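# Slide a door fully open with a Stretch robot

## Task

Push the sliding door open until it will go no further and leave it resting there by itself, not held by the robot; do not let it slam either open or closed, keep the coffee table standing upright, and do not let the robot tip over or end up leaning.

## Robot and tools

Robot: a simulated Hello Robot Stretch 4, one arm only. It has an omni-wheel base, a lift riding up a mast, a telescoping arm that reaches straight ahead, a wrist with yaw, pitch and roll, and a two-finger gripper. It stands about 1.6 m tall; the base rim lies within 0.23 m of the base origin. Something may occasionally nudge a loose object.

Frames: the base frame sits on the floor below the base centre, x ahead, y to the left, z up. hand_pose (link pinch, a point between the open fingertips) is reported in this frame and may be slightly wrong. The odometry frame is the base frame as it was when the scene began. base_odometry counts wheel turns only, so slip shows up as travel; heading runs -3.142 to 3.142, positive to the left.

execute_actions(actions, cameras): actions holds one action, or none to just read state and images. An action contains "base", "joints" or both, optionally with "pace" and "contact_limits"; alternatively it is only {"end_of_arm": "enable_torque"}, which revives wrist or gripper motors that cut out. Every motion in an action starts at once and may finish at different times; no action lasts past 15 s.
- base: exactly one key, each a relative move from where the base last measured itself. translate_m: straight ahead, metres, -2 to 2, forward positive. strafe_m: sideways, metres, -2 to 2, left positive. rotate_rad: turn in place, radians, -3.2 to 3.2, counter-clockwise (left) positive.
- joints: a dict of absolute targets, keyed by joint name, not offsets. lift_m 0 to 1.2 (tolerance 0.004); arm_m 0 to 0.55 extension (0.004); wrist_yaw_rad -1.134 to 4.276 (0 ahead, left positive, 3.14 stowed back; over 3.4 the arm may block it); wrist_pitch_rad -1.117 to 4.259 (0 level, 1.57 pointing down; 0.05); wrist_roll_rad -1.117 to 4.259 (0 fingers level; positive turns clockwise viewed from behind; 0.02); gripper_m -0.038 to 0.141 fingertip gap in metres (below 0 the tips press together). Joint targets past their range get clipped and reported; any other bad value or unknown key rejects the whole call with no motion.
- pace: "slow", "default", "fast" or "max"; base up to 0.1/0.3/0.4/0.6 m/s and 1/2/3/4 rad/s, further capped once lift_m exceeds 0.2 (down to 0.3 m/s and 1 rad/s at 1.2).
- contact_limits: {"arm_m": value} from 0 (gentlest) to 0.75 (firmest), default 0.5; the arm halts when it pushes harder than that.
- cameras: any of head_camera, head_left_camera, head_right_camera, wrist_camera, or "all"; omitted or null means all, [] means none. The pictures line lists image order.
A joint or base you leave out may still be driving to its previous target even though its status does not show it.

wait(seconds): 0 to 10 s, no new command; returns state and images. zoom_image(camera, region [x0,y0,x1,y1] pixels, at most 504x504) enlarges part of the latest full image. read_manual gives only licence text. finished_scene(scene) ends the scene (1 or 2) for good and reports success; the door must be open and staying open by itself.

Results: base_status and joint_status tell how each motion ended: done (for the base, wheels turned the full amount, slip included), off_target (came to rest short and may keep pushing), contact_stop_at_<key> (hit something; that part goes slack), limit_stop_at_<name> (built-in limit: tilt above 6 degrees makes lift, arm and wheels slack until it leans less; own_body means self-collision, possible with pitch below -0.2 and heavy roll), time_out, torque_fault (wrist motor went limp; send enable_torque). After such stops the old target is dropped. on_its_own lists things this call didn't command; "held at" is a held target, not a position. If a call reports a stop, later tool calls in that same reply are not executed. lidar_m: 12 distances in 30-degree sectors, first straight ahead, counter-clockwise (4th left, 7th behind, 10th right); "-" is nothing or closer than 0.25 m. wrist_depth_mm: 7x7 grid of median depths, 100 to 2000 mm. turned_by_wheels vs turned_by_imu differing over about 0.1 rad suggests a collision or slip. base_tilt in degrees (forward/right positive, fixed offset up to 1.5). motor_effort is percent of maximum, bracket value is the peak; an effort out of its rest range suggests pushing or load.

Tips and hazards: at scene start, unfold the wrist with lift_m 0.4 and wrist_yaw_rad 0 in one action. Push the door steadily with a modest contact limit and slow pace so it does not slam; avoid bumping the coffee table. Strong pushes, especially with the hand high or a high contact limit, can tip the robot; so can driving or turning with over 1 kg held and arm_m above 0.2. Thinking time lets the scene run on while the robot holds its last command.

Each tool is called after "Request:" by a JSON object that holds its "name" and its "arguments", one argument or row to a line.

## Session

Request:
{"name": "execute_actions", "arguments": {
  "actions": []
}}

Scene clock: 0.00 s.
base_odometry: x=+0.000 y=+0.000 heading=+0.000 (m, m, rad; odometry frame)
turned_by_wheels: +0.000 (rad since the last result)
turned_by_imu: +0.000 (rad since the last result)
base_tilt: forward=-0.5 right=+0.4 (deg)
lidar_m: 0.88 1.07 1.09 1.12 1.02 1.00 1.25 2.63 2.42 0.75 0.69 0.71
base_status: not commanded
joint_positions: lift_m=+0.187 arm_m=+0.003 wrist_yaw_rad=+3.140 wrist_pitch_rad=-0.016 wrist_roll_rad=+0.017 gripper_m=+0.057
joint_status: not commanded
motor_effort: lift_m=+19 arm_m=-2 wrist_yaw_rad=+0 wrist_pitch_rad=-10 wrist_roll_rad=-2 gripper_m=-1 wheel_0=+1 wheel_1=-1 wheel_2=+0 (%)
hand_pose: x=-0.1149 y=+0.0879 z=+0.3698 quat_wxyz=(+0.001, +0.008, +0.009, +1.000) (m; base frame)
wrist_depth_mm: - 134 - 1464 1138 1008 842 / - 130 1661 1464 1160 991 854 / - 136 221 1464 1160 1025 866 / 135 138 - 1499 1182 1008 878 / - - 1921 1537 1138 1008 891 / 1205 1205 198 1160 205 991 891 / 866 820 891 - 866 768 798
pictures: head_camera, head_left_camera, head_right_camera, wrist_camera
camera_calibration (this result's frames):
wrist_camera: T_world_to_cam=[[0.0267547, 0.998408, -0.0496591, -0.0738982], [0.0217772, -0.0502472, -0.998499, 0.428116], [-0.999405, 0.0256331, -0.0230869, 0.123311], [0, 0, 0, 1]] pos_world=[0.115891, 0.0921313, 0.426651]
Images, in order (width x height): head_camera 420x560, head_left_camera 420x672, head_right_camera 420x672, wrist_camera 616x392.

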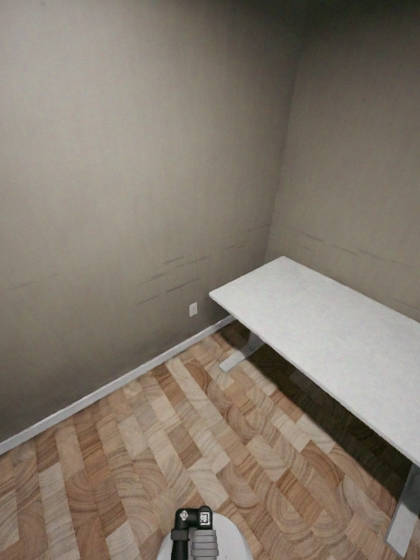

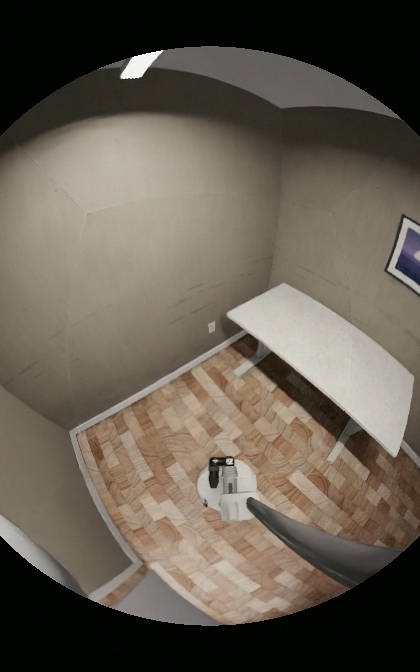

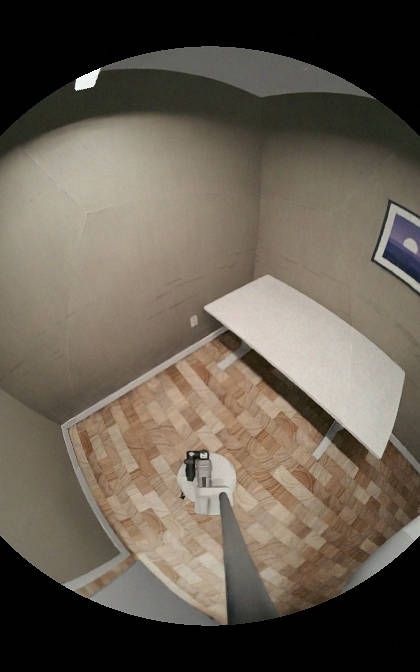

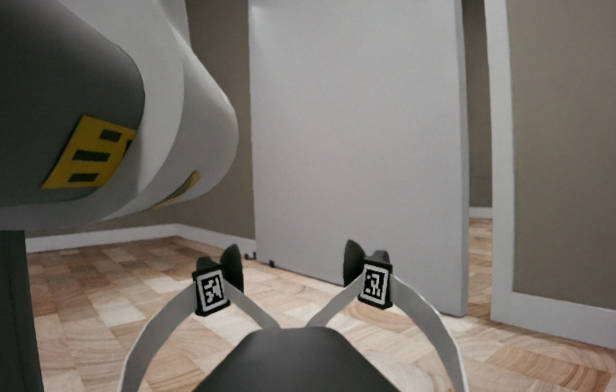

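The door is behind me on the left and already slightly open. I'll turn toward it and unfold the arm on the way.

Request:
{"name": "execute_actions", "arguments": {
  "actions": [
    {"base": {"rotate_rad": 2.4}, "joints": {"lift_m": 0.85, "wrist_yaw_rad": 0, "wrist_pitch_rad": 0, "wrist_roll_rad": 0, "gripper_m": 0.12}}
  ]
}}

Scene clock: 10.10 s.
base_odometry: x=+0.000 y=+0.000 heading=+2.399 (m, m, rad; odometry frame)
turned_by_wheels: +2.399 (rad since the last result)
turned_by_imu: +2.391 (rad since the last result)
base_tilt: forward=-0.6 right=+0.5 (deg)
lidar_m: 1.01 1.00 1.70 2.64 0.89 0.70 0.67 0.77 1.10 1.08 1.22 1.04
base_status: done
joint_positions: lift_m=+0.850 arm_m=+0.003 wrist_yaw_rad=+0.000 wrist_pitch_rad=+0.002 wrist_roll_rad=+0.000 gripper_m=+0.120
joint_status: all done
motor_effort: lift_m=+22(22) arm_m=-2(2) wrist_yaw_rad=-1(7) wrist_pitch_rad=-7(6) wrist_roll_rad=+0(4) gripper_m=+0(2) wheel_0=-4(11) wheel_1=-4(8) wheel_2=-2(9) (%)
hand_pose: x=+0.4620 y=-0.0873 z=+1.0273 quat_wxyz=(+1.000, +0.000, +0.001, +0.000) (m; base frame)
wrist_depth_mm: 778 759 798 778 750 732 715 / 778 759 798 778 768 732 715 / 798 788 809 798 778 750 741 / 798 788 820 809 778 750 732 / 820 798 842 820 788 759 750 / 831 798 820 820 788 768 768 / 831 820 1366 - 798 788 759
pictures: head_camera, head_left_camera, head_right_camera, wrist_camera
camera_calibration (this result's frames):
wrist_camera: T_world_to_cam=[[-0.025412, -0.999155, -0.0323067, -0.0498373], [-0.0402975, 0.0333147, -0.998632, 1.09933], [0.998865, -0.0240753, -0.04111, -0.189452], [0, 0, 0, 1]] pos_world=[0.232271, -0.0909802, 1.08843]
Images, in order (width x height): head_camera 420x560, head_left_camera 420x672, head_right_camera 420x672, wrist_camera 616x392.

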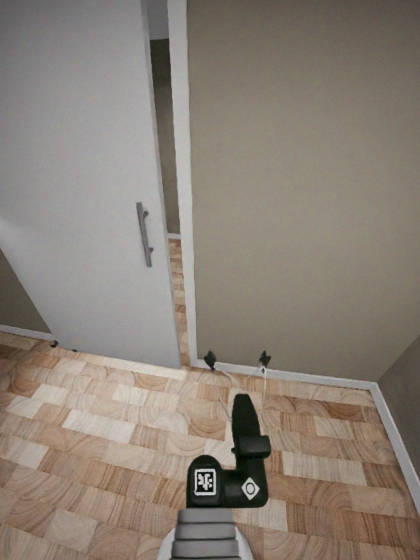

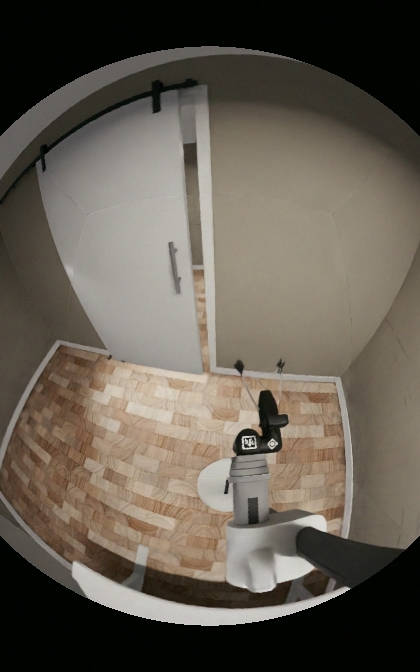

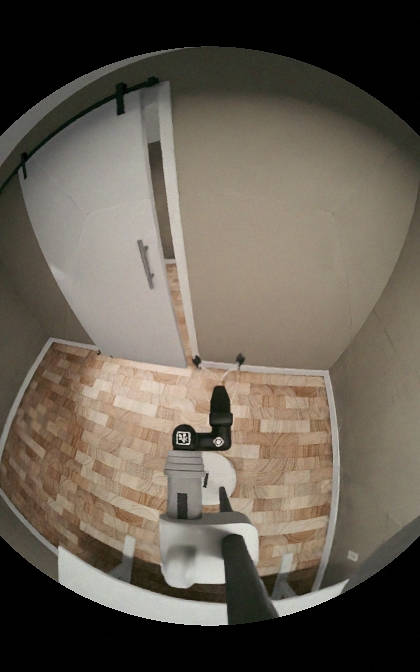

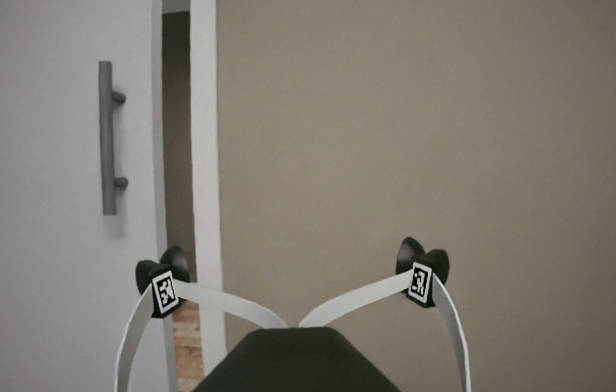

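I over-rotated by about 0.165 rad. I'll correct that, line up with the handle and move closer.

Request:
{"name": "execute_actions", "arguments": {
  "actions": [
    {"base": {"rotate_rad": -0.165}, "joints": {"lift_m": 0.99}}
  ],
  "cameras": []
}}

Request:
{"name": "execute_actions", "arguments": {
  "actions": [
    {"base": {"strafe_m": 0.51}}
  ],
  "cameras": []
}}

Request:
{"name": "execute_actions", "arguments": {
  "actions": [
    {"base": {"translate_m": 0.2}}
  ]
}}

Scene clock: 56.20 s.
base_odometry: x=+0.000 y=+0.000 heading=+2.235 (m, m, rad; odometry frame)
turned_by_wheels: -0.164 (rad since the last result)
turned_by_imu: -0.163 (rad since the last result)
base_tilt: forward=-0.5 right=+0.5 (deg)
lidar_m: 1.02 1.01 1.39 2.62 2.06 0.71 0.69 0.74 0.98 1.07 1.13 1.06
base_status: done
joint_positions: lift_m=+0.990 arm_m=+0.003 wrist_yaw_rad=+0.000 wrist_pitch_rad=+0.002 wrist_roll_rad=+0.000 gripper_m=+0.120
joint_status: all done
motor_effort: lift_m=+21(22) arm_m=-2(2) wrist_yaw_rad=-1(2) wrist_pitch_rad=-7(6) wrist_roll_rad=-1(2) gripper_m=+0(1) wheel_0=+6(8) wheel_1=+6(8) wheel_2=+4(8) (%)
hand_pose: x=+0.4619 y=-0.0874 z=+1.1673 quat_wxyz=(+1.000, +0.000, +0.001, +0.000) (m; base frame)
wrist_depth_mm: 707 768 778 778 788 798 798 / 707 778 788 778 788 809 820 / 715 788 798 788 798 820 820 / 715 809 798 820 831 831 831 / 715 788 798 831 820 842 854 / 741 798 809 820 831 842 878 / 750 809 831 - 854 854 866
pictures: none
No camera images: the call's "cameras" was empty. Leave "cameras" out to get every camera's image.

Scene clock: 59.23 s.
base_odometry: x=-0.401 y=-0.315 heading=+2.235 (m, m, rad; odometry frame)
turned_by_wheels: +0.000 (rad since the last result)
turned_by_imu: +0.002 (rad since the last result)
base_tilt: forward=-0.5 right=+0.5 (deg)
lidar_m: 0.90 1.02 1.49 2.12 2.07 1.52 0.69 0.75 1.03 1.59 1.45 1.07
base_status: done
joint_positions: lift_m=+0.990 arm_m=+0.003 wrist_yaw_rad=+0.000 wrist_pitch_rad=+0.002 wrist_roll_rad=+0.000 gripper_m=+0.120
joint_status: not commanded
motor_effort: lift_m=+21(21) arm_m=-2(2) wrist_yaw_rad=+0(1) wrist_pitch_rad=-8(9) wrist_roll_rad=-1(0) gripper_m=+0(1) wheel_0=-2(16) wheel_1=+3(12) wheel_2=+0(4) (%)
hand_pose: x=+0.4619 y=-0.0874 z=+1.1673 quat_wxyz=(+1.000, +0.000, +0.001, +0.000) (m; base frame)
wrist_depth_mm: 715 715 723 723 798 798 809 / 715 707 715 732 809 798 809 / 707 723 723 741 809 809 842 / 732 732 741 750 820 820 866 / 741 741 732 759 820 842 854 / 750 759 759 768 842 854 854 / 741 768 768 - 842 854 866
pictures: none
No camera images: the call's "cameras" was empty. Leave "cameras" out to get every camera's image.

Scene clock: 61.30 s.
base_odometry: x=-0.525 y=-0.157 heading=+2.236 (m, m, rad; odometry frame)
turned_by_wheels: +0.000 (rad since the last result)
turned_by_imu: +0.000 (rad since the last result)
base_tilt: forward=-0.5 right=+0.6 (deg)
lidar_m: 0.72 0.80 1.12 2.14 2.24 1.73 0.89 0.93 1.31 1.58 1.17 0.85
base_status: done
joint_positions: lift_m=+0.990 arm_m=+0.003 wrist_yaw_rad=+0.000 wrist_pitch_rad=+0.002 wrist_roll_rad=+0.000 gripper_m=+0.120
joint_status: not commanded
motor_effort: lift_m=+21(21) arm_m=-2(2) wrist_yaw_rad=-1(0) wrist_pitch_rad=-6(8) wrist_roll_rad=-2(1) gripper_m=+0(1) wheel_0=+4(9) wheel_1=+3(10) wheel_2=-2(8) (%)
hand_pose: x=+0.4619 y=-0.0874 z=+1.1673 quat_wxyz=(+1.000, +0.000, +0.001, +0.000) (m; base frame)
wrist_depth_mm: 517 521 535 535 597 609 615 / 530 530 530 535 609 603 621 / 525 530 544 544 609 621 627 / 535 549 544 554 621 627 634 / 549 544 554 559 615 634 640 / 554 554 559 492 621 647 640 / 549 564 564 - 640 654 647
pictures: head_camera, head_left_camera, head_right_camera, wrist_camera
camera_calibration (this result's frames):
wrist_camera: T_world_to_cam=[[-0.0257802, -0.999145, -0.0323066, -0.0452499], [-0.0402854, 0.0333295, -0.998632, 1.23916], [0.998856, -0.0244434, -0.0411102, -0.183694], [0, 0, 0, 1]] pos_world=[0.232237, -0.0910018, 1.22845]
Images, in order (width x height): head_camera 420x560, head_left_camera 420x672, head_right_camera 420x672, wrist_camera 616x392.

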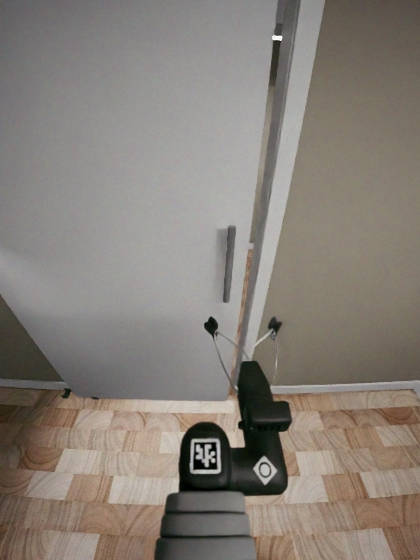

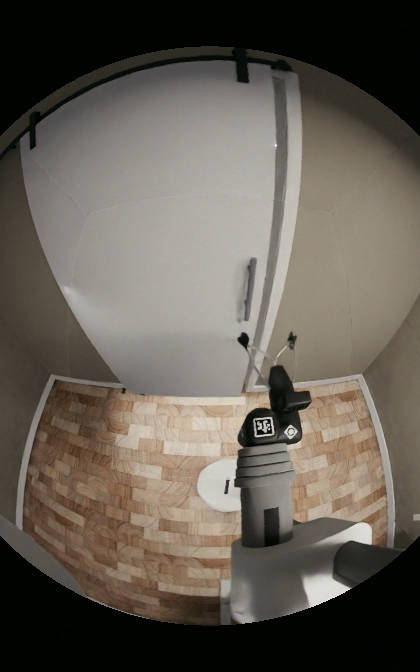

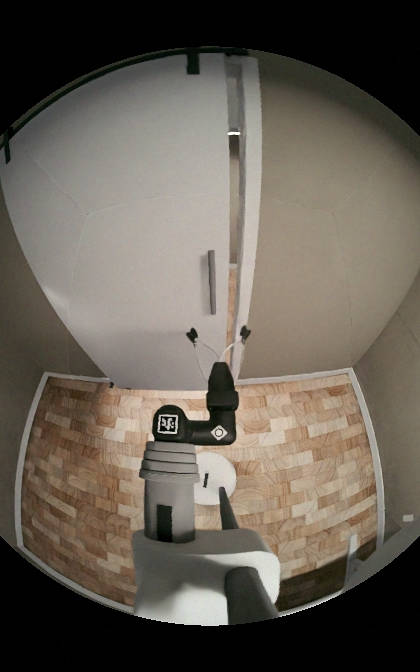

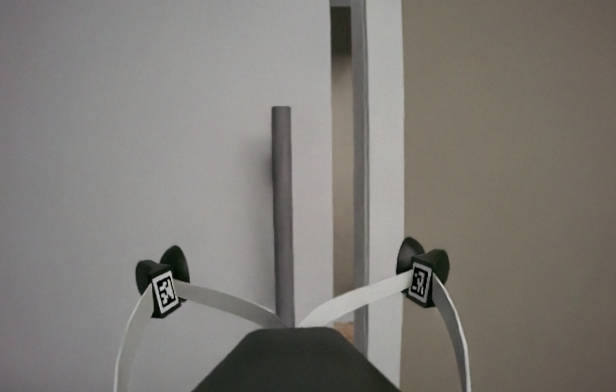

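Request:
{"name": "execute_actions", "arguments": {
  "actions": [
    {"base": {"translate_m": 0.08}, "joints": {"arm_m": 0.12}, "contact_limits": {"arm_m": 0.2}}
  ],
  "cameras": ["wrist_camera"]
}}

Scene clock: 75.30 s.
base_odometry: x=-0.574 y=-0.095 heading=+2.236 (m, m, rad; odometry frame)
turned_by_wheels: +0.000 (rad since the last result)
turned_by_imu: +0.000 (rad since the last result)
base_tilt: forward=-0.5 right=+0.5 (deg)
lidar_m: 0.63 0.71 1.01 2.14 2.23 1.82 0.96 1.00 1.41 1.60 1.06 0.77
base_status: done
joint_positions: lift_m=+0.990 arm_m=+0.119 wrist_yaw_rad=+0.000 wrist_pitch_rad=+0.002 wrist_roll_rad=+0.000 gripper_m=+0.120
joint_status: all done
motor_effort: lift_m=+22(21) arm_m=+4(4) wrist_yaw_rad=-1(1) wrist_pitch_rad=-7(7) wrist_roll_rad=-2(1) gripper_m=+1(1) wheel_0=+4(9) wheel_1=+3(7) wheel_2=-2(9) (%)
contact_limits: arm_m 0.2
hand_pose: x=+0.5786 y=-0.0874 z=+1.1674 quat_wxyz=(+1.000, +0.000, +0.001, +0.000) (m; base frame)
wrist_depth_mm: 332 336 340 343 418 413 421 / 336 340 342 345 430 418 421 / 342 345 343 351 436 424 430 / 345 345 351 355 439 424 433 / 347 351 353 357 445 436 436 / 353 355 362 293 421 439 442 / 357 362 362 - 430 445 452
pictures: wrist_camera
camera_calibration (this result's frames):
wrist_camera: T_world_to_cam=[[-0.0257748, -0.999146, -0.0323093, -0.0422403], [-0.0401804, 0.0333294, -0.998636, 1.24383], [0.99886, -0.0244415, -0.0410051, -0.300363], [0, 0, 0, 1]] pos_world=[0.34891, -0.0910017, 1.22846]
Images, in order (width x height): wrist_camera 616x392.

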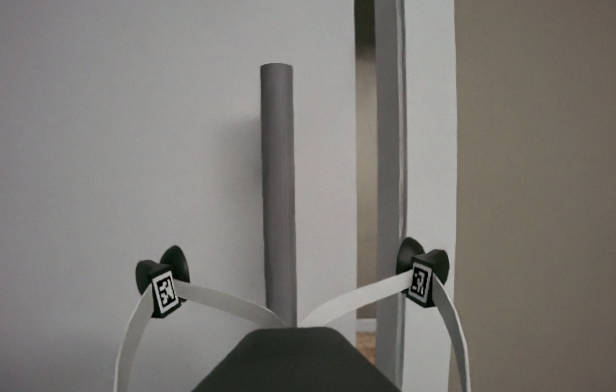

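Request:
{"name": "execute_actions", "arguments": {
  "actions": [
    {"base": {"strafe_m": 0.01}, "joints": {"arm_m": 0.198}, "contact_limits": {"arm_m": 0.2}}
  ],
  "cameras": []
}}

Request:
{"name": "execute_actions", "arguments": {
  "actions": [
    {"joints": {"gripper_m": 0.0}}
  ],
  "cameras": ["wrist_camera", "head_camera"]
}}

Scene clock: 80.53 s.
base_odometry: x=-0.582 y=-0.101 heading=+2.236 (m, m, rad; odometry frame)
turned_by_wheels: +0.000 (rad since the last result)
turned_by_imu: +0.000 (rad since the last result)
base_tilt: forward=-0.5 right=+0.6 (deg)
lidar_m: 0.63 0.70 1.00 2.14 2.22 1.81 0.97 1.01 1.39 1.59 1.08 0.77
base_status: done
joint_positions: lift_m=+0.990 arm_m=+0.197 wrist_yaw_rad=+0.000 wrist_pitch_rad=+0.002 wrist_roll_rad=+0.000 gripper_m=+0.120
joint_status: all done
motor_effort: lift_m=+21(21) arm_m=+5(4) wrist_yaw_rad=+0(0) wrist_pitch_rad=-7(7) wrist_roll_rad=-2(2) gripper_m=+0(1) wheel_0=-3(9) wheel_1=+4(10) wheel_2=+0(2) (%)
contact_limits: arm_m 0.2
hand_pose: x=+0.6566 y=-0.0874 z=+1.1674 quat_wxyz=(+1.000, +0.000, +0.001, +0.000) (m; base frame)
wrist_depth_mm: 260 263 265 267 336 327 340 / 265 265 268 208 342 329 343 / 265 268 271 212 345 330 347 / 268 271 276 217 347 338 353 / 272 274 278 277 283 340 357 / 276 278 281 213 286 343 359 / 278 282 282 - 379 351 366
pictures: none
No camera images: the call's "cameras" was empty. Leave "cameras" out to get every camera's image.

Scene clock: 82.60 s.
base_odometry: x=-0.582 y=-0.101 heading=+2.236 (m, m, rad; odometry frame)
turned_by_wheels: +0.000 (rad since the last result)
turned_by_imu: +0.000 (rad since the last result)
base_tilt: forward=-0.3 right=+0.4 (deg)
lidar_m: 0.62 0.73 1.01 2.12 2.21 1.81 0.95 1.02 1.40 1.60 1.07 0.78
base_status: not commanded
joint_positions: lift_m=+0.990 arm_m=+0.198 wrist_yaw_rad=+0.003 wrist_pitch_rad=+0.003 wrist_roll_rad=+0.000 gripper_m=+0.000
joint_status: all done
motor_effort: lift_m=+22(21) arm_m=+0(5) wrist_yaw_rad=-10(10) wrist_pitch_rad=-10(9) wrist_roll_rad=-2(2) gripper_m=-18(19) wheel_0=-3(3) wheel_1=+4(4) wheel_2=+0(0) (%)
hand_pose: x=+0.6577 y=-0.0865 z=+1.1673 quat_wxyz=(+1.000, +0.000, +0.001, +0.002) (m; base frame)
wrist_depth_mm: 257 260 263 264 334 322 340 / 259 262 265 206 342 327 343 / 262 265 268 210 349 330 343 / 266 267 271 271 349 336 347 / 271 272 273 207 351 338 355 / 273 273 189 209 189 340 359 / 274 277 279 - 384 347 364
pictures: head_camera, wrist_camera
camera_calibration (this result's frames):
wrist_camera: T_world_to_cam=[[-0.02258, -0.999223, -0.0323028, -0.041396], [-0.0405657, 0.0332002, -0.998625, 1.24713], [0.998922, -0.0212386, -0.0412838, -0.378741], [0, 0, 0, 1]] pos_world=[0.427989, -0.0908127, 1.22844]
Images, in order (width x height): head_camera 420x560, wrist_camera 616x392.

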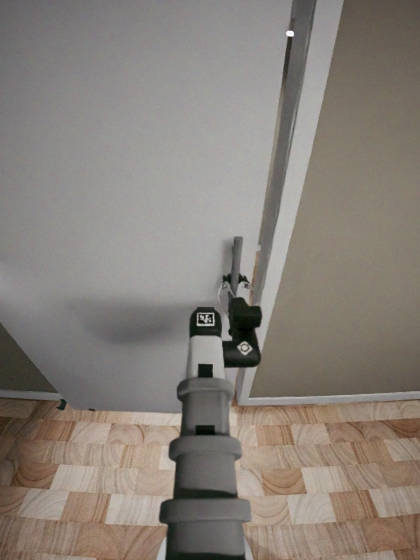

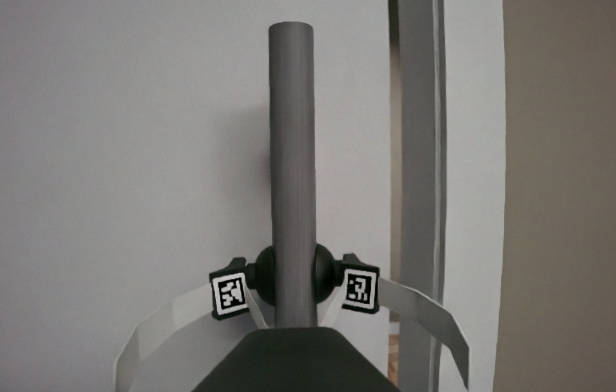

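I've gripped the handle. I'll do a short, slow test move first to see how much the door resists.

Request:
{"name": "execute_actions", "arguments": {
  "actions": [
    {"base": {"strafe_m": 0.1}, "pace": "slow"}
  ],
  "cameras": ["wrist_camera"]
}}

Scene clock: 91.93 s.
base_odometry: x=-0.660 y=-0.162 heading=+2.237 (m, m, rad; odometry frame)
turned_by_wheels: +0.001 (rad since the last result)
turned_by_imu: -0.001 (rad since the last result)
base_tilt: forward=-0.5 right=+0.5 (deg)
lidar_m: 0.63 0.73 0.99 2.03 2.09 1.80 0.97 1.00 1.40 1.69 1.05 0.82
base_status: done
joint_positions: lift_m=+0.990 arm_m=+0.198 wrist_yaw_rad=+0.001 wrist_pitch_rad=+0.002 wrist_roll_rad=+0.000 gripper_m=+0.000
joint_status: not commanded
motor_effort: lift_m=+22(21) arm_m=+0(0) wrist_yaw_rad=-2(64) wrist_pitch_rad=-6(8) wrist_roll_rad=+0(1) gripper_m=-15(17) wheel_0=+5(30) wheel_1=+5(9) wheel_2=+4(8) (%)
hand_pose: x=+0.6574 y=-0.0872 z=+1.1674 quat_wxyz=(+1.000, +0.000, +0.001, +0.000) (m; base frame)
wrist_depth_mm: 257 260 263 265 - 424 330 / 263 264 268 207 - 433 334 / 265 266 270 208 - 442 336 / 270 271 273 212 - 439 342 / 271 274 276 212 - 449 343 / 276 274 189 211 185 413 347 / 277 277 281 - - 404 351
pictures: wrist_camera
camera_calibration (this result's frames):
wrist_camera: T_world_to_cam=[[-0.0249724, -0.999166, -0.032318, -0.0404957], [-0.0399038, 0.0332986, -0.998649, 1.24691], [0.998891, -0.023649, -0.0407021, -0.379414], [0, 0, 0, 1]] pos_world=[0.427739, -0.0909551, 1.22847]
Images, in order (width x height): wrist_camera 616x392.

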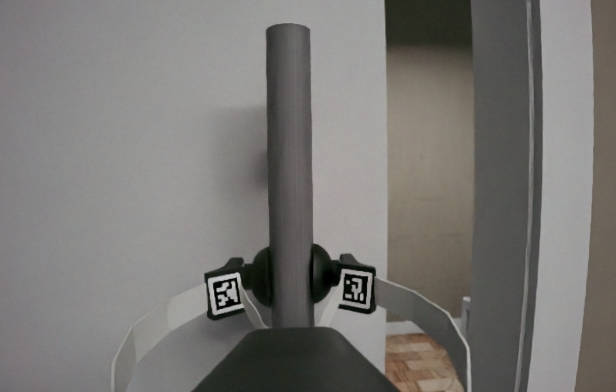

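This door is stiffer, with wrist yaw peaking at 64%. I'll move in moderate steps and keep watching the effort.

Request:
{"name": "execute_actions", "arguments": {
  "actions": [
    {"base": {"strafe_m": 0.25}, "pace": "slow"}
  ],
  "cameras": ["wrist_camera", "head_left_camera"]
}}

Scene clock: 149.80 s.
base_odometry: x=-0.857 y=-0.317 heading=+2.238 (m, m, rad; odometry frame)
turned_by_wheels: +0.001 (rad since the last result)
turned_by_imu: -0.001 (rad since the last result)
base_tilt: forward=-0.4 right=+0.5 (deg)
lidar_m: 0.61 0.72 1.01 1.76 1.81 1.79 1.00 1.01 1.39 1.93 1.07 0.94
base_status: done
joint_positions: lift_m=+0.990 arm_m=+0.198 wrist_yaw_rad=+0.011 wrist_pitch_rad=+0.002 wrist_roll_rad=+0.000 gripper_m=+0.000
joint_status: not commanded
on_its_own: wrist_yaw_rad is at rest, and its effort (-32) is outside its rest range (-13 to +13)
motor_effort: lift_m=+21(21) arm_m=+0(0) wrist_yaw_rad=-32(65) wrist_pitch_rad=-5(9) wrist_roll_rad=-2(0) gripper_m=-13(16) wheel_0=+3(30) wheel_1=+7(9) wheel_2=+1(9) (%)
hand_pose: x=+0.6583 y=-0.0842 z=+1.1675 quat_wxyz=(+1.000, +0.000, +0.001, +0.006) (m; base frame)
wrist_depth_mm: 264 264 265 267 - - - / 265 266 270 270 - - - / 268 271 273 272 - - - / 273 274 274 274 - - - / 277 278 278 211 - - - / 278 279 190 213 187 - - / 282 283 283 - - - 1983
pictures: head_left_camera, wrist_camera
camera_calibration (this result's frames):
wrist_camera: T_world_to_cam=[[-0.0147836, -0.999368, -0.0323196, -0.0442522], [-0.04014, 0.0328902, -0.998653, 1.247], [0.999085, -0.0134664, -0.0406009, -0.379608], [0, 0, 0, 1]] pos_world=[0.428661, -0.0903504, 1.22848]
Images, in order (width x height): head_left_camera 420x672, wrist_camera 616x392.

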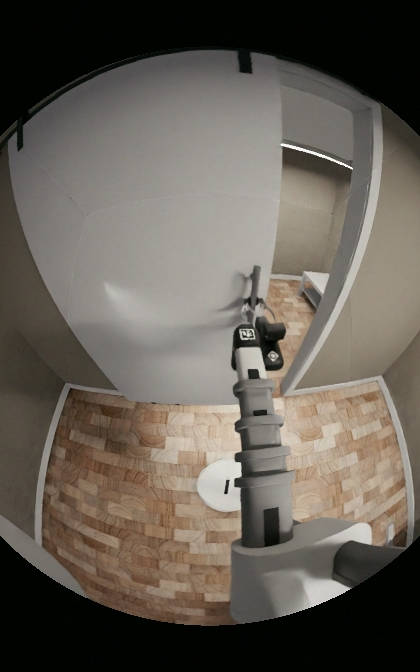

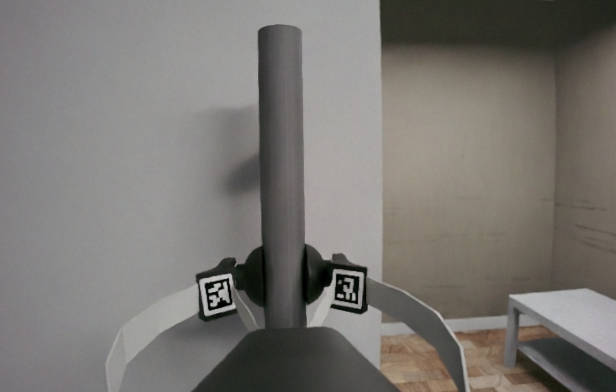

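The peak is steady at about 65%, which is safe. I'll continue.

Request:
{"name": "execute_actions", "arguments": {
  "actions": [
    {"base": {"strafe_m": 0.42}, "pace": "slow"}
  ],
  "cameras": ["wrist_camera", "head_left_camera", "head_camera"]
}}

Scene clock: 159.60 s.
base_odometry: x=-1.187 y=-0.576 heading=+2.239 (m, m, rad; odometry frame)
turned_by_wheels: +0.000 (rad since the last result)
turned_by_imu: -0.004 (rad since the last result)
base_tilt: forward=-0.5 right=+0.5 (deg)
lidar_m: 0.64 0.73 1.02 1.36 1.39 1.81 1.72 1.18 1.39 2.38 1.23 2.50
base_status: done
joint_positions: lift_m=+0.990 arm_m=+0.198 wrist_yaw_rad=+0.008 wrist_pitch_rad=+0.002 wrist_roll_rad=+0.000 gripper_m=+0.000
joint_status: not commanded
on_its_own: wrist_yaw_rad is at rest, and its effort (-21) is outside its rest range (-13 to +13)
motor_effort: lift_m=+21(21) arm_m=+0(0) wrist_yaw_rad=-21(67) wrist_pitch_rad=-7(9) wrist_roll_rad=-2(0) gripper_m=-15(18) wheel_0=+1(29) wheel_1=+7(9) wheel_2=-1(9) (%)
hand_pose: x=+0.6580 y=-0.0852 z=+1.1675 quat_wxyz=(+1.000, +0.000, +0.001, +0.004) (m; base frame)
wrist_depth_mm: 266 268 270 271 - - - / 268 271 272 273 - - - / 271 274 276 278 - - - / 276 276 279 281 - - - / 278 279 281 216 - - - / 283 282 192 216 187 - - / 283 286 286 - - - -
pictures: head_camera, head_left_camera, wrist_camera
camera_calibration (this result's frames):
wrist_camera: T_world_to_cam=[[-0.0183171, -0.99931, -0.0323188, -0.0429496], [-0.0400551, 0.0330317, -0.998651, 1.24697], [0.99903, -0.0169978, -0.0406325, -0.379558], [0, 0, 0, 1]] pos_world=[0.42835, -0.0905612, 1.22848]
Images, in order (width x height): head_camera 420x560, head_left_camera 420x672, wrist_camera 616x392.

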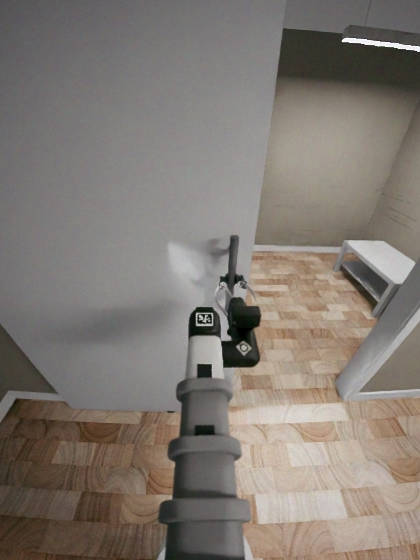

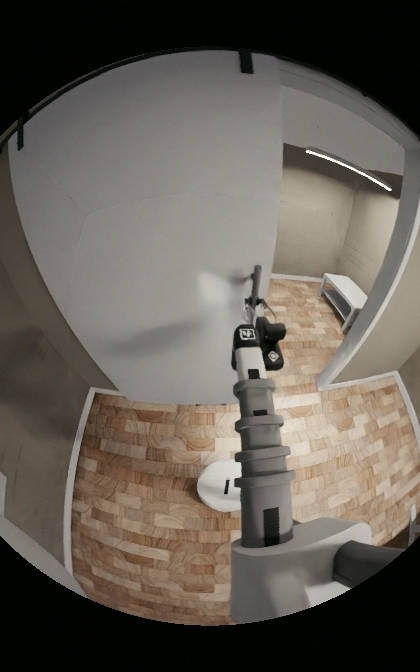

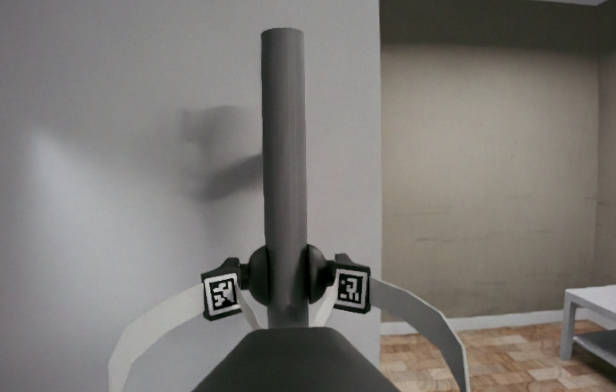

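Request:
{"name": "execute_actions", "arguments": {
  "actions": [
    {"base": {"strafe_m": 0.13}, "joints": {"arm_m": 0.204}, "pace": "slow"}
  ],
  "cameras": ["wrist_camera", "head_left_camera"]
}}

Request:
{"name": "zoom_image", "arguments": {
  "camera": "head_left_camera",
  "region": [0, 90, 80, 190]
}}

Scene clock: 170.23 s.
base_odometry: x=-1.289 y=-0.657 heading=+2.240 (m, m, rad; odometry frame)
turned_by_wheels: +0.001 (rad since the last result)
turned_by_imu: -0.001 (rad since the last result)
base_tilt: forward=-0.5 right=+0.4 (deg)
lidar_m: 0.64 0.72 1.00 1.24 1.24 1.78 1.73 1.28 1.42 2.52 1.33 2.68
base_status: done
joint_positions: lift_m=+0.990 arm_m=+0.204 wrist_yaw_rad=+0.000 wrist_pitch_rad=+0.002 wrist_roll_rad=+0.000 gripper_m=+0.000
joint_status: all done
motor_effort: lift_m=+21(21) arm_m=+2(8) wrist_yaw_rad=-1(68) wrist_pitch_rad=-6(10) wrist_roll_rad=-1(0) gripper_m=-14(16) wheel_0=+6(31) wheel_1=+7(10) wheel_2=+3(14) (%)
hand_pose: x=+0.6630 y=-0.0873 z=+1.1675 quat_wxyz=(+1.000, +0.000, +0.001, +0.000) (m; base frame)
wrist_depth_mm: 259 262 266 267 - - - / 262 266 266 208 - - - / 266 266 270 211 - - - / 268 272 274 213 - - - / 270 273 276 214 - - - / 274 276 191 211 185 - - / 278 281 282 - - - -
pictures: head_left_camera, wrist_camera
camera_calibration (this result's frames):
wrist_camera: T_world_to_cam=[[-0.0255573, -0.999151, -0.0323197, -0.0401346], [-0.0398179, 0.0333221, -0.998651, 1.24711], [0.99888, -0.0242359, -0.0406358, -0.385092], [0, 0, 0, 1]] pos_world=[0.433293, -0.0909897, 1.22848]
Images, in order (width x height): head_left_camera 420x672, wrist_camera 616x392.

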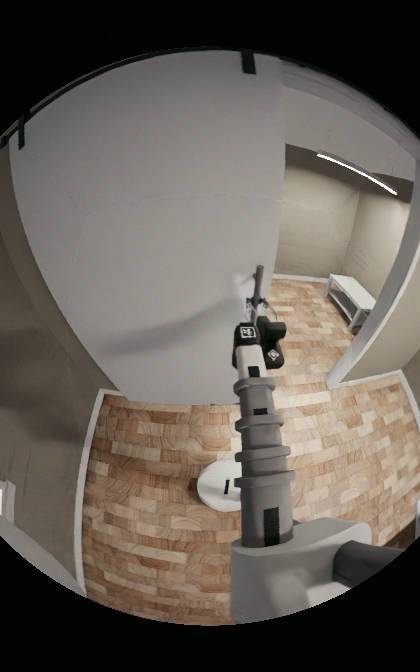

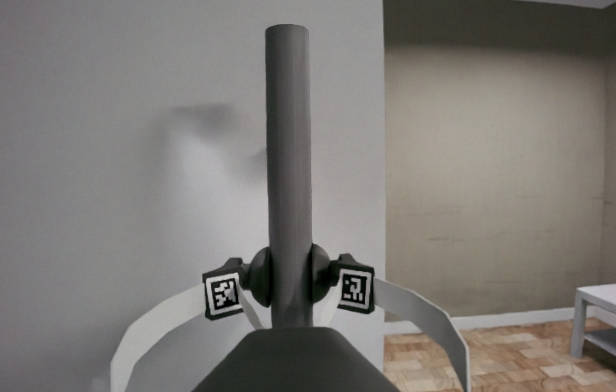

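Region (0, 90, 80, 190) of head_left_camera's 420x672 image, scaled by 5.040, with more detail than that image has; it fills the left 403 columns of this view, and the rest is white.

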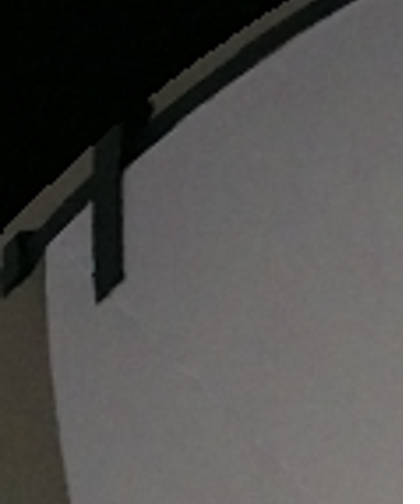

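The rail's end is in view and I estimate about 0.12 m of travel left. I'll move 0.07 m, then switch to small steps.

Request:
{"name": "execute_actions", "arguments": {
  "actions": [
    {"base": {"strafe_m": 0.07}, "pace": "slow"}
  ],
  "cameras": ["wrist_camera", "head_left_camera"]
}}

Request:
{"name": "zoom_image", "arguments": {
  "camera": "head_left_camera",
  "region": [0, 90, 80, 190]
}}

Scene clock: 176.30 s.
base_odometry: x=-1.344 y=-0.700 heading=+2.241 (m, m, rad; odometry frame)
turned_by_wheels: +0.001 (rad since the last result)
turned_by_imu: -0.001 (rad since the last result)
base_tilt: forward=-0.5 right=+0.4 (deg)
lidar_m: 0.64 0.72 0.99 1.18 1.19 1.67 1.73 1.32 1.39 2.58 1.41 0.80
base_status: done
joint_positions: lift_m=+0.990 arm_m=+0.204 wrist_yaw_rad=+0.014 wrist_pitch_rad=+0.002 wrist_roll_rad=+0.000 gripper_m=+0.000
joint_status: not commanded
on_its_own: wrist_yaw_rad is at rest, and its effort (-39) is outside its rest range (-13 to +13)
motor_effort: lift_m=+21(21) arm_m=+2(2) wrist_yaw_rad=-39(60) wrist_pitch_rad=-7(9) wrist_roll_rad=-1(2) gripper_m=-13(15) wheel_0=+4(29) wheel_1=+7(11) wheel_2=+2(8) (%)
hand_pose: x=+0.6642 y=-0.0835 z=+1.1675 quat_wxyz=(+1.000, +0.000, +0.001, +0.007) (m; base frame)
wrist_depth_mm: 264 263 266 267 320 - - / 266 267 270 268 324 - - / 267 270 272 273 325 - - / 272 273 273 274 330 - - / 276 277 277 211 334 - - / 278 281 190 212 186 - - / 281 283 285 - 343 - -
pictures: head_left_camera, wrist_camera
camera_calibration (this result's frames):
wrist_camera: T_world_to_cam=[[-0.0121976, -0.999403, -0.0323191, -0.0451375], [-0.0402284, 0.0327859, -0.998652, 1.24726], [0.999116, -0.010881, -0.0406043, -0.385278], [0, 0, 0, 1]] pos_world=[0.434562, -0.0901954, 1.22848]
Images, in order (width x height): head_left_camera 420x672, wrist_camera 616x392.

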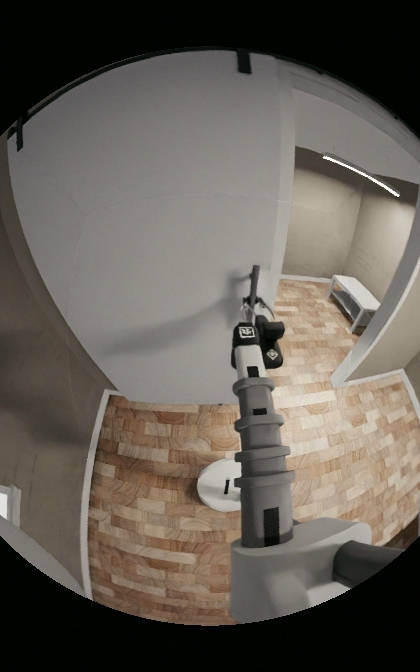

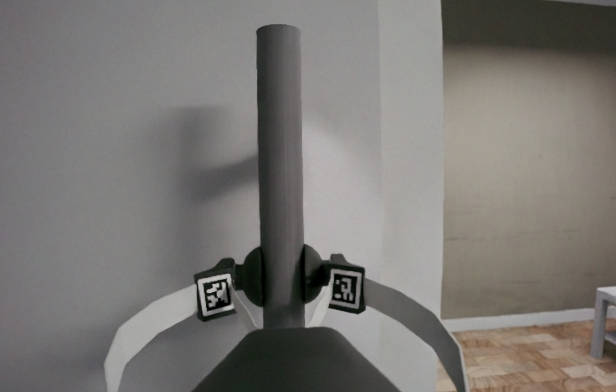

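Region (0, 90, 80, 190) of head_left_camera's 420x672 image, scaled by 5.040, with more detail than that image has; it fills the left 403 columns of this view, and the rest is white.

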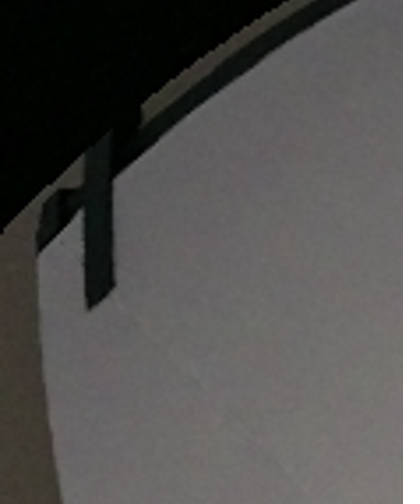

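Request:
{"name": "execute_actions", "arguments": {
  "actions": [
    {"base": {"strafe_m": 0.025}, "pace": "slow"}
  ],
  "cameras": ["wrist_camera"]
}}

Scene clock: 184.07 s.
base_odometry: x=-1.363 y=-0.715 heading=+2.241 (m, m, rad; odometry frame)
turned_by_wheels: +0.000 (rad since the last result)
turned_by_imu: -0.001 (rad since the last result)
base_tilt: forward=-0.5 right=+0.5 (deg)
lidar_m: 0.64 0.72 1.02 1.14 1.16 1.62 1.73 1.32 1.38 2.61 1.43 0.79
base_status: done
joint_positions: lift_m=+0.990 arm_m=+0.204 wrist_yaw_rad=+0.000 wrist_pitch_rad=+0.002 wrist_roll_rad=+0.000 gripper_m=+0.000
joint_status: not commanded
motor_effort: lift_m=+21(21) arm_m=+2(2) wrist_yaw_rad=+0(34) wrist_pitch_rad=-7(8) wrist_roll_rad=+0(1) gripper_m=-14(16) wheel_0=-6(19) wheel_1=+2(8) wheel_2=-2(1) (%)
hand_pose: x=+0.6631 y=-0.0874 z=+1.1674 quat_wxyz=(+1.000, +0.000, +0.001, +0.000) (m; base frame)
wrist_depth_mm: 260 260 267 268 322 - - / 263 265 268 209 325 - - / 266 268 272 213 330 - - / 268 272 274 278 338 - - / 272 276 277 213 340 - - / 274 277 185 212 190 - - / 278 281 283 - 347 - -
pictures: wrist_camera
camera_calibration (this result's frames):
wrist_camera: T_world_to_cam=[[-0.0257345, -0.999146, -0.0323168, -0.04007], [-0.0399156, 0.0333287, -0.998647, 1.24714], [0.998872, -0.0244098, -0.0407393, -0.385029], [0, 0, 0, 1]] pos_world=[0.433344, -0.0909999, 1.22847]
Images, in order (width x height): wrist_camera 616x392.

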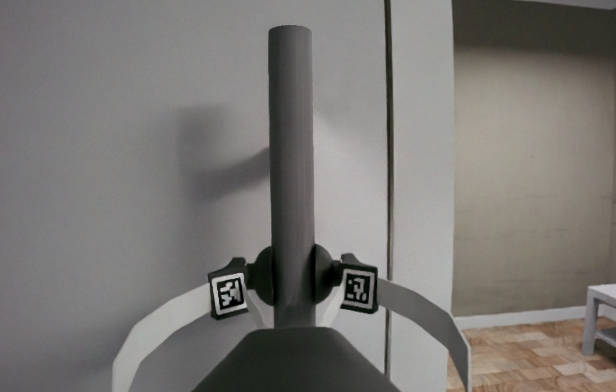

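Request:
{"name": "execute_actions", "arguments": {
  "actions": [
    {"base": {"strafe_m": 0.025}, "pace": "slow"}
  ],
  "cameras": ["wrist_camera"]
}}

Scene clock: 188.80 s.
base_odometry: x=-1.383 y=-0.731 heading=+2.240 (m, m, rad; odometry frame)
turned_by_wheels: +0.000 (rad since the last result)
turned_by_imu: -0.001 (rad since the last result)
base_tilt: forward=-0.5 right=+0.5 (deg)
lidar_m: 0.63 0.72 1.00 1.11 1.13 1.55 1.74 1.30 1.40 2.64 1.45 0.79
base_status: done
joint_positions: lift_m=+0.990 arm_m=+0.204 wrist_yaw_rad=+0.002 wrist_pitch_rad=+0.002 wrist_roll_rad=+0.000 gripper_m=+0.000
joint_status: not commanded
motor_effort: lift_m=+21(21) arm_m=+2(2) wrist_yaw_rad=-6(37) wrist_pitch_rad=-7(7) wrist_roll_rad=-1(1) gripper_m=-13(16) wheel_0=-6(17) wheel_1=+3(9) wheel_2=-3(1) (%)
hand_pose: x=+0.6632 y=-0.0869 z=+1.1674 quat_wxyz=(+1.000, +0.000, +0.001, +0.001) (m; base frame)
wrist_depth_mm: 262 263 265 267 325 - - / 264 267 270 209 329 - - / 265 270 271 211 330 - - / 271 273 276 215 334 - - / 273 276 277 213 340 - - / 276 278 190 212 188 - - / 281 281 283 - 349 - -
pictures: wrist_camera
camera_calibration (this result's frames):
wrist_camera: T_world_to_cam=[[-0.0241238, -0.999187, -0.0323143, -0.0406762], [-0.0400577, 0.0332639, -0.998644, 1.24719], [0.998906, -0.0227966, -0.0408275, -0.384939], [0, 0, 0, 1]] pos_world=[0.433496, -0.0909048, 1.22847]
Images, in order (width x height): wrist_camera 616x392.

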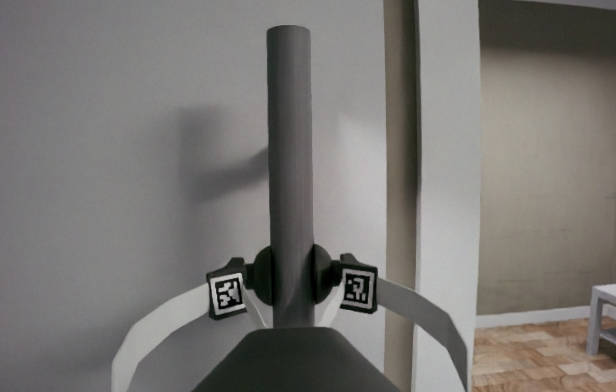

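Request:
{"name": "execute_actions", "arguments": {
  "actions": [
    {"base": {"strafe_m": 0.015}, "pace": "slow"}
  ],
  "cameras": ["wrist_camera"]
}}

Scene clock: 192.30 s.
base_odometry: x=-1.394 y=-0.740 heading=+2.239 (m, m, rad; odometry frame)
turned_by_wheels: -0.001 (rad since the last result)
turned_by_imu: -0.001 (rad since the last result)
base_tilt: forward=-0.5 right=+0.6 (deg)
lidar_m: 0.63 0.73 1.01 1.10 1.13 1.58 1.74 1.36 1.37 2.64 1.46 0.78
base_status: done
joint_positions: lift_m=+0.990 arm_m=+0.204 wrist_yaw_rad=-0.008 wrist_pitch_rad=+0.002 wrist_roll_rad=+0.000 gripper_m=+0.000
joint_status: not commanded
on_its_own: wrist_yaw_rad is at rest, and its effort (+23) is outside its rest range (-13 to +13)
motor_effort: lift_m=+21(21) arm_m=+2(2) wrist_yaw_rad=+23(25) wrist_pitch_rad=-8(7) wrist_roll_rad=+0(0) gripper_m=-14(17) wheel_0=-13(16) wheel_1=+3(9) wheel_2=-1(1) (%)
hand_pose: x=+0.6624 y=-0.0897 z=+1.1674 quat_wxyz=(+1.000, +0.000, +0.001, -0.004) (m; base frame)
wrist_depth_mm: 258 262 266 268 327 - - / 259 264 267 271 329 - - / 263 268 271 274 338 338 - / 266 271 274 276 340 - - / 270 273 276 214 343 - - / 274 276 191 213 187 - - / 276 277 282 - 351 - -
pictures: wrist_camera
camera_calibration (this result's frames):
wrist_camera: T_world_to_cam=[[-0.0336427, -0.998911, -0.0323163, -0.0371086], [-0.0397019, 0.0336448, -0.998645, 1.24706], [0.998645, -0.0323141, -0.0407905, -0.384885], [0, 0, 0, 1]] pos_world=[0.432625, -0.0914624, 1.22847]
Images, in order (width x height): wrist_camera 616x392.

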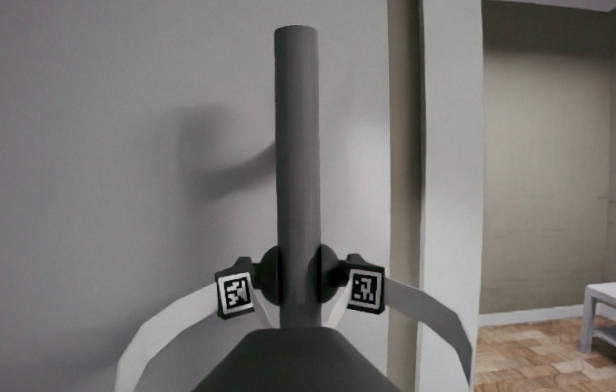

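Effort is +23 at rest, which is still within this door's friction range, so I can't call it the stop yet. I'll push a little further to find out.

Request:
{"name": "execute_actions", "arguments": {
  "actions": [
    {"base": {"strafe_m": 0.012}, "pace": "slow"}
  ],
  "cameras": ["wrist_camera", "head_left_camera"]
}}

Scene clock: 198.73 s.
base_odometry: x=-1.404 y=-0.747 heading=+2.238 (m, m, rad; odometry frame)
turned_by_wheels: -0.001 (rad since the last result)
turned_by_imu: -0.001 (rad since the last result)
base_tilt: forward=-0.5 right=+0.5 (deg)
lidar_m: 0.64 0.74 0.98 1.08 1.11 1.52 1.74 1.36 1.40 2.66 1.45 0.80
base_status: done
joint_positions: lift_m=+0.990 arm_m=+0.204 wrist_yaw_rad=-0.006 wrist_pitch_rad=+0.002 wrist_roll_rad=+0.000 gripper_m=+0.000
joint_status: not commanded
on_its_own: wrist_yaw_rad is at rest, and its effort (+15) is outside its rest range (-13 to +13)
motor_effort: lift_m=+21(21) arm_m=+2(2) wrist_yaw_rad=+15(31) wrist_pitch_rad=-5(6) wrist_roll_rad=+1(0) gripper_m=-14(15) wheel_0=-12(16) wheel_1=+2(8) wheel_2=-2(1) (%)
hand_pose: x=+0.6626 y=-0.0890 z=+1.1674 quat_wxyz=(+1.000, +0.000, +0.001, -0.003) (m; base frame)
wrist_depth_mm: 259 263 266 270 338 332 - / 260 265 268 272 342 334 - / 263 267 271 272 345 336 - / 268 271 273 277 347 342 - / 271 273 277 212 353 347 - / 273 276 187 212 190 353 - / 276 279 283 - 357 357 -
pictures: head_left_camera, wrist_camera
camera_calibration (this result's frames):
wrist_camera: T_world_to_cam=[[-0.0313975, -0.998984, -0.0323158, -0.0379501], [-0.0397774, 0.033555, -0.998645, 1.24709], [0.998715, -0.0300696, -0.0407906, -0.384911], [0, 0, 0, 1]] pos_world=[0.432831, -0.0913316, 1.22847]
Images, in order (width x height): head_left_camera 420x672, wrist_camera 616x392.

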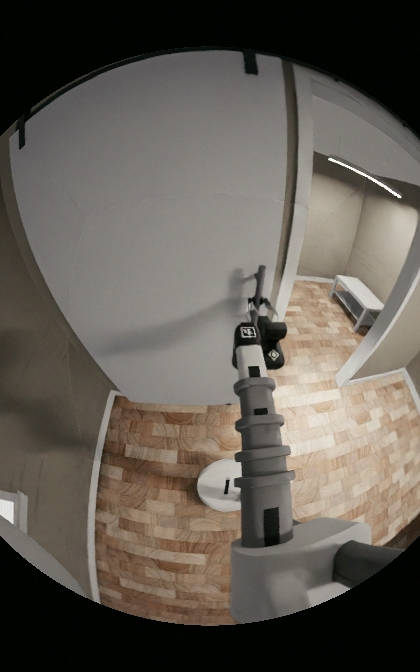

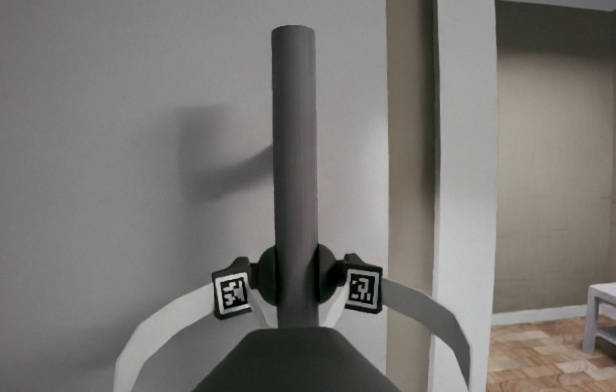

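The door moved again, and the gap to the trim is now about 52 px, close to where scene 1 stopped. One more small push will confirm the stop.

Request:
{"name": "execute_actions", "arguments": {
  "actions": [
    {"base": {"strafe_m": 0.013}, "pace": "slow"}
  ],
  "cameras": ["wrist_camera", "head_left_camera"]
}}

Request:
{"name": "zoom_image", "arguments": {
  "camera": "head_left_camera",
  "region": [0, 90, 80, 190]
}}

Scene clock: 205.90 s.
base_odometry: x=-1.414 y=-0.755 heading=+2.237 (m, m, rad; odometry frame)
turned_by_wheels: -0.001 (rad since the last result)
turned_by_imu: -0.002 (rad since the last result)
base_tilt: forward=-0.5 right=+0.6 (deg)
lidar_m: 0.64 0.72 1.00 1.08 1.10 1.52 1.73 1.39 1.38 2.67 1.49 0.78
base_status: done
joint_positions: lift_m=+0.990 arm_m=+0.204 wrist_yaw_rad=-0.012 wrist_pitch_rad=+0.002 wrist_roll_rad=+0.000 gripper_m=+0.000
joint_status: not commanded
on_its_own: wrist_yaw_rad is at rest, and its effort (+33) is outside its rest range (-13 to +13)
motor_effort: lift_m=+21(21) arm_m=+2(2) wrist_yaw_rad=+33(33) wrist_pitch_rad=-7(6) wrist_roll_rad=-2(3) gripper_m=-16(15) wheel_0=-16(13) wheel_1=+1(9) wheel_2=-2(3) (%)
hand_pose: x=+0.6620 y=-0.0908 z=+1.1674 quat_wxyz=(+1.000, +0.000, +0.001, -0.006) (m; base frame)
wrist_depth_mm: 256 260 266 268 340 334 - / 258 263 268 211 343 338 - / 263 266 272 213 347 343 - / 265 270 274 216 351 345 - / 268 273 276 215 359 351 - / 272 274 185 213 191 357 - / 273 276 283 - 366 362 -
pictures: head_left_camera, wrist_camera
camera_calibration (this result's frames):
wrist_camera: T_world_to_cam=[[-0.0374972, -0.998774, -0.0323168, -0.0356643], [-0.0395719, 0.0337983, -0.998645, 1.24701], [0.998513, -0.0361675, -0.0407907, -0.384837], [0, 0, 0, 1]] pos_world=[0.432274, -0.0916859, 1.22847]
Images, in order (width x height): head_left_camera 420x672, wrist_camera 616x392.

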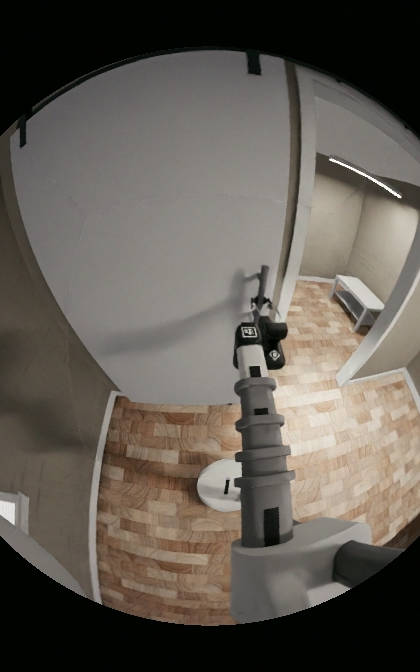

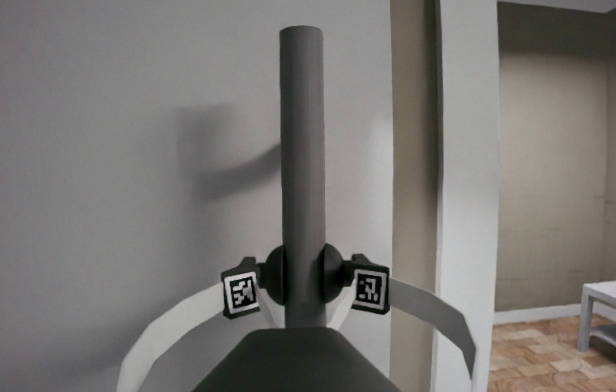

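Region (0, 90, 80, 190) of head_left_camera's 420x672 image, scaled by 5.040, with more detail than that image has; it fills the left 403 columns of this view, and the rest is white.

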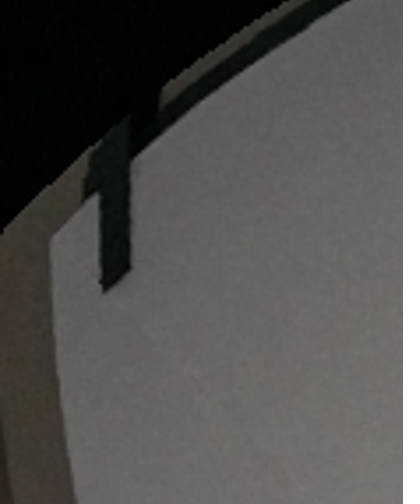

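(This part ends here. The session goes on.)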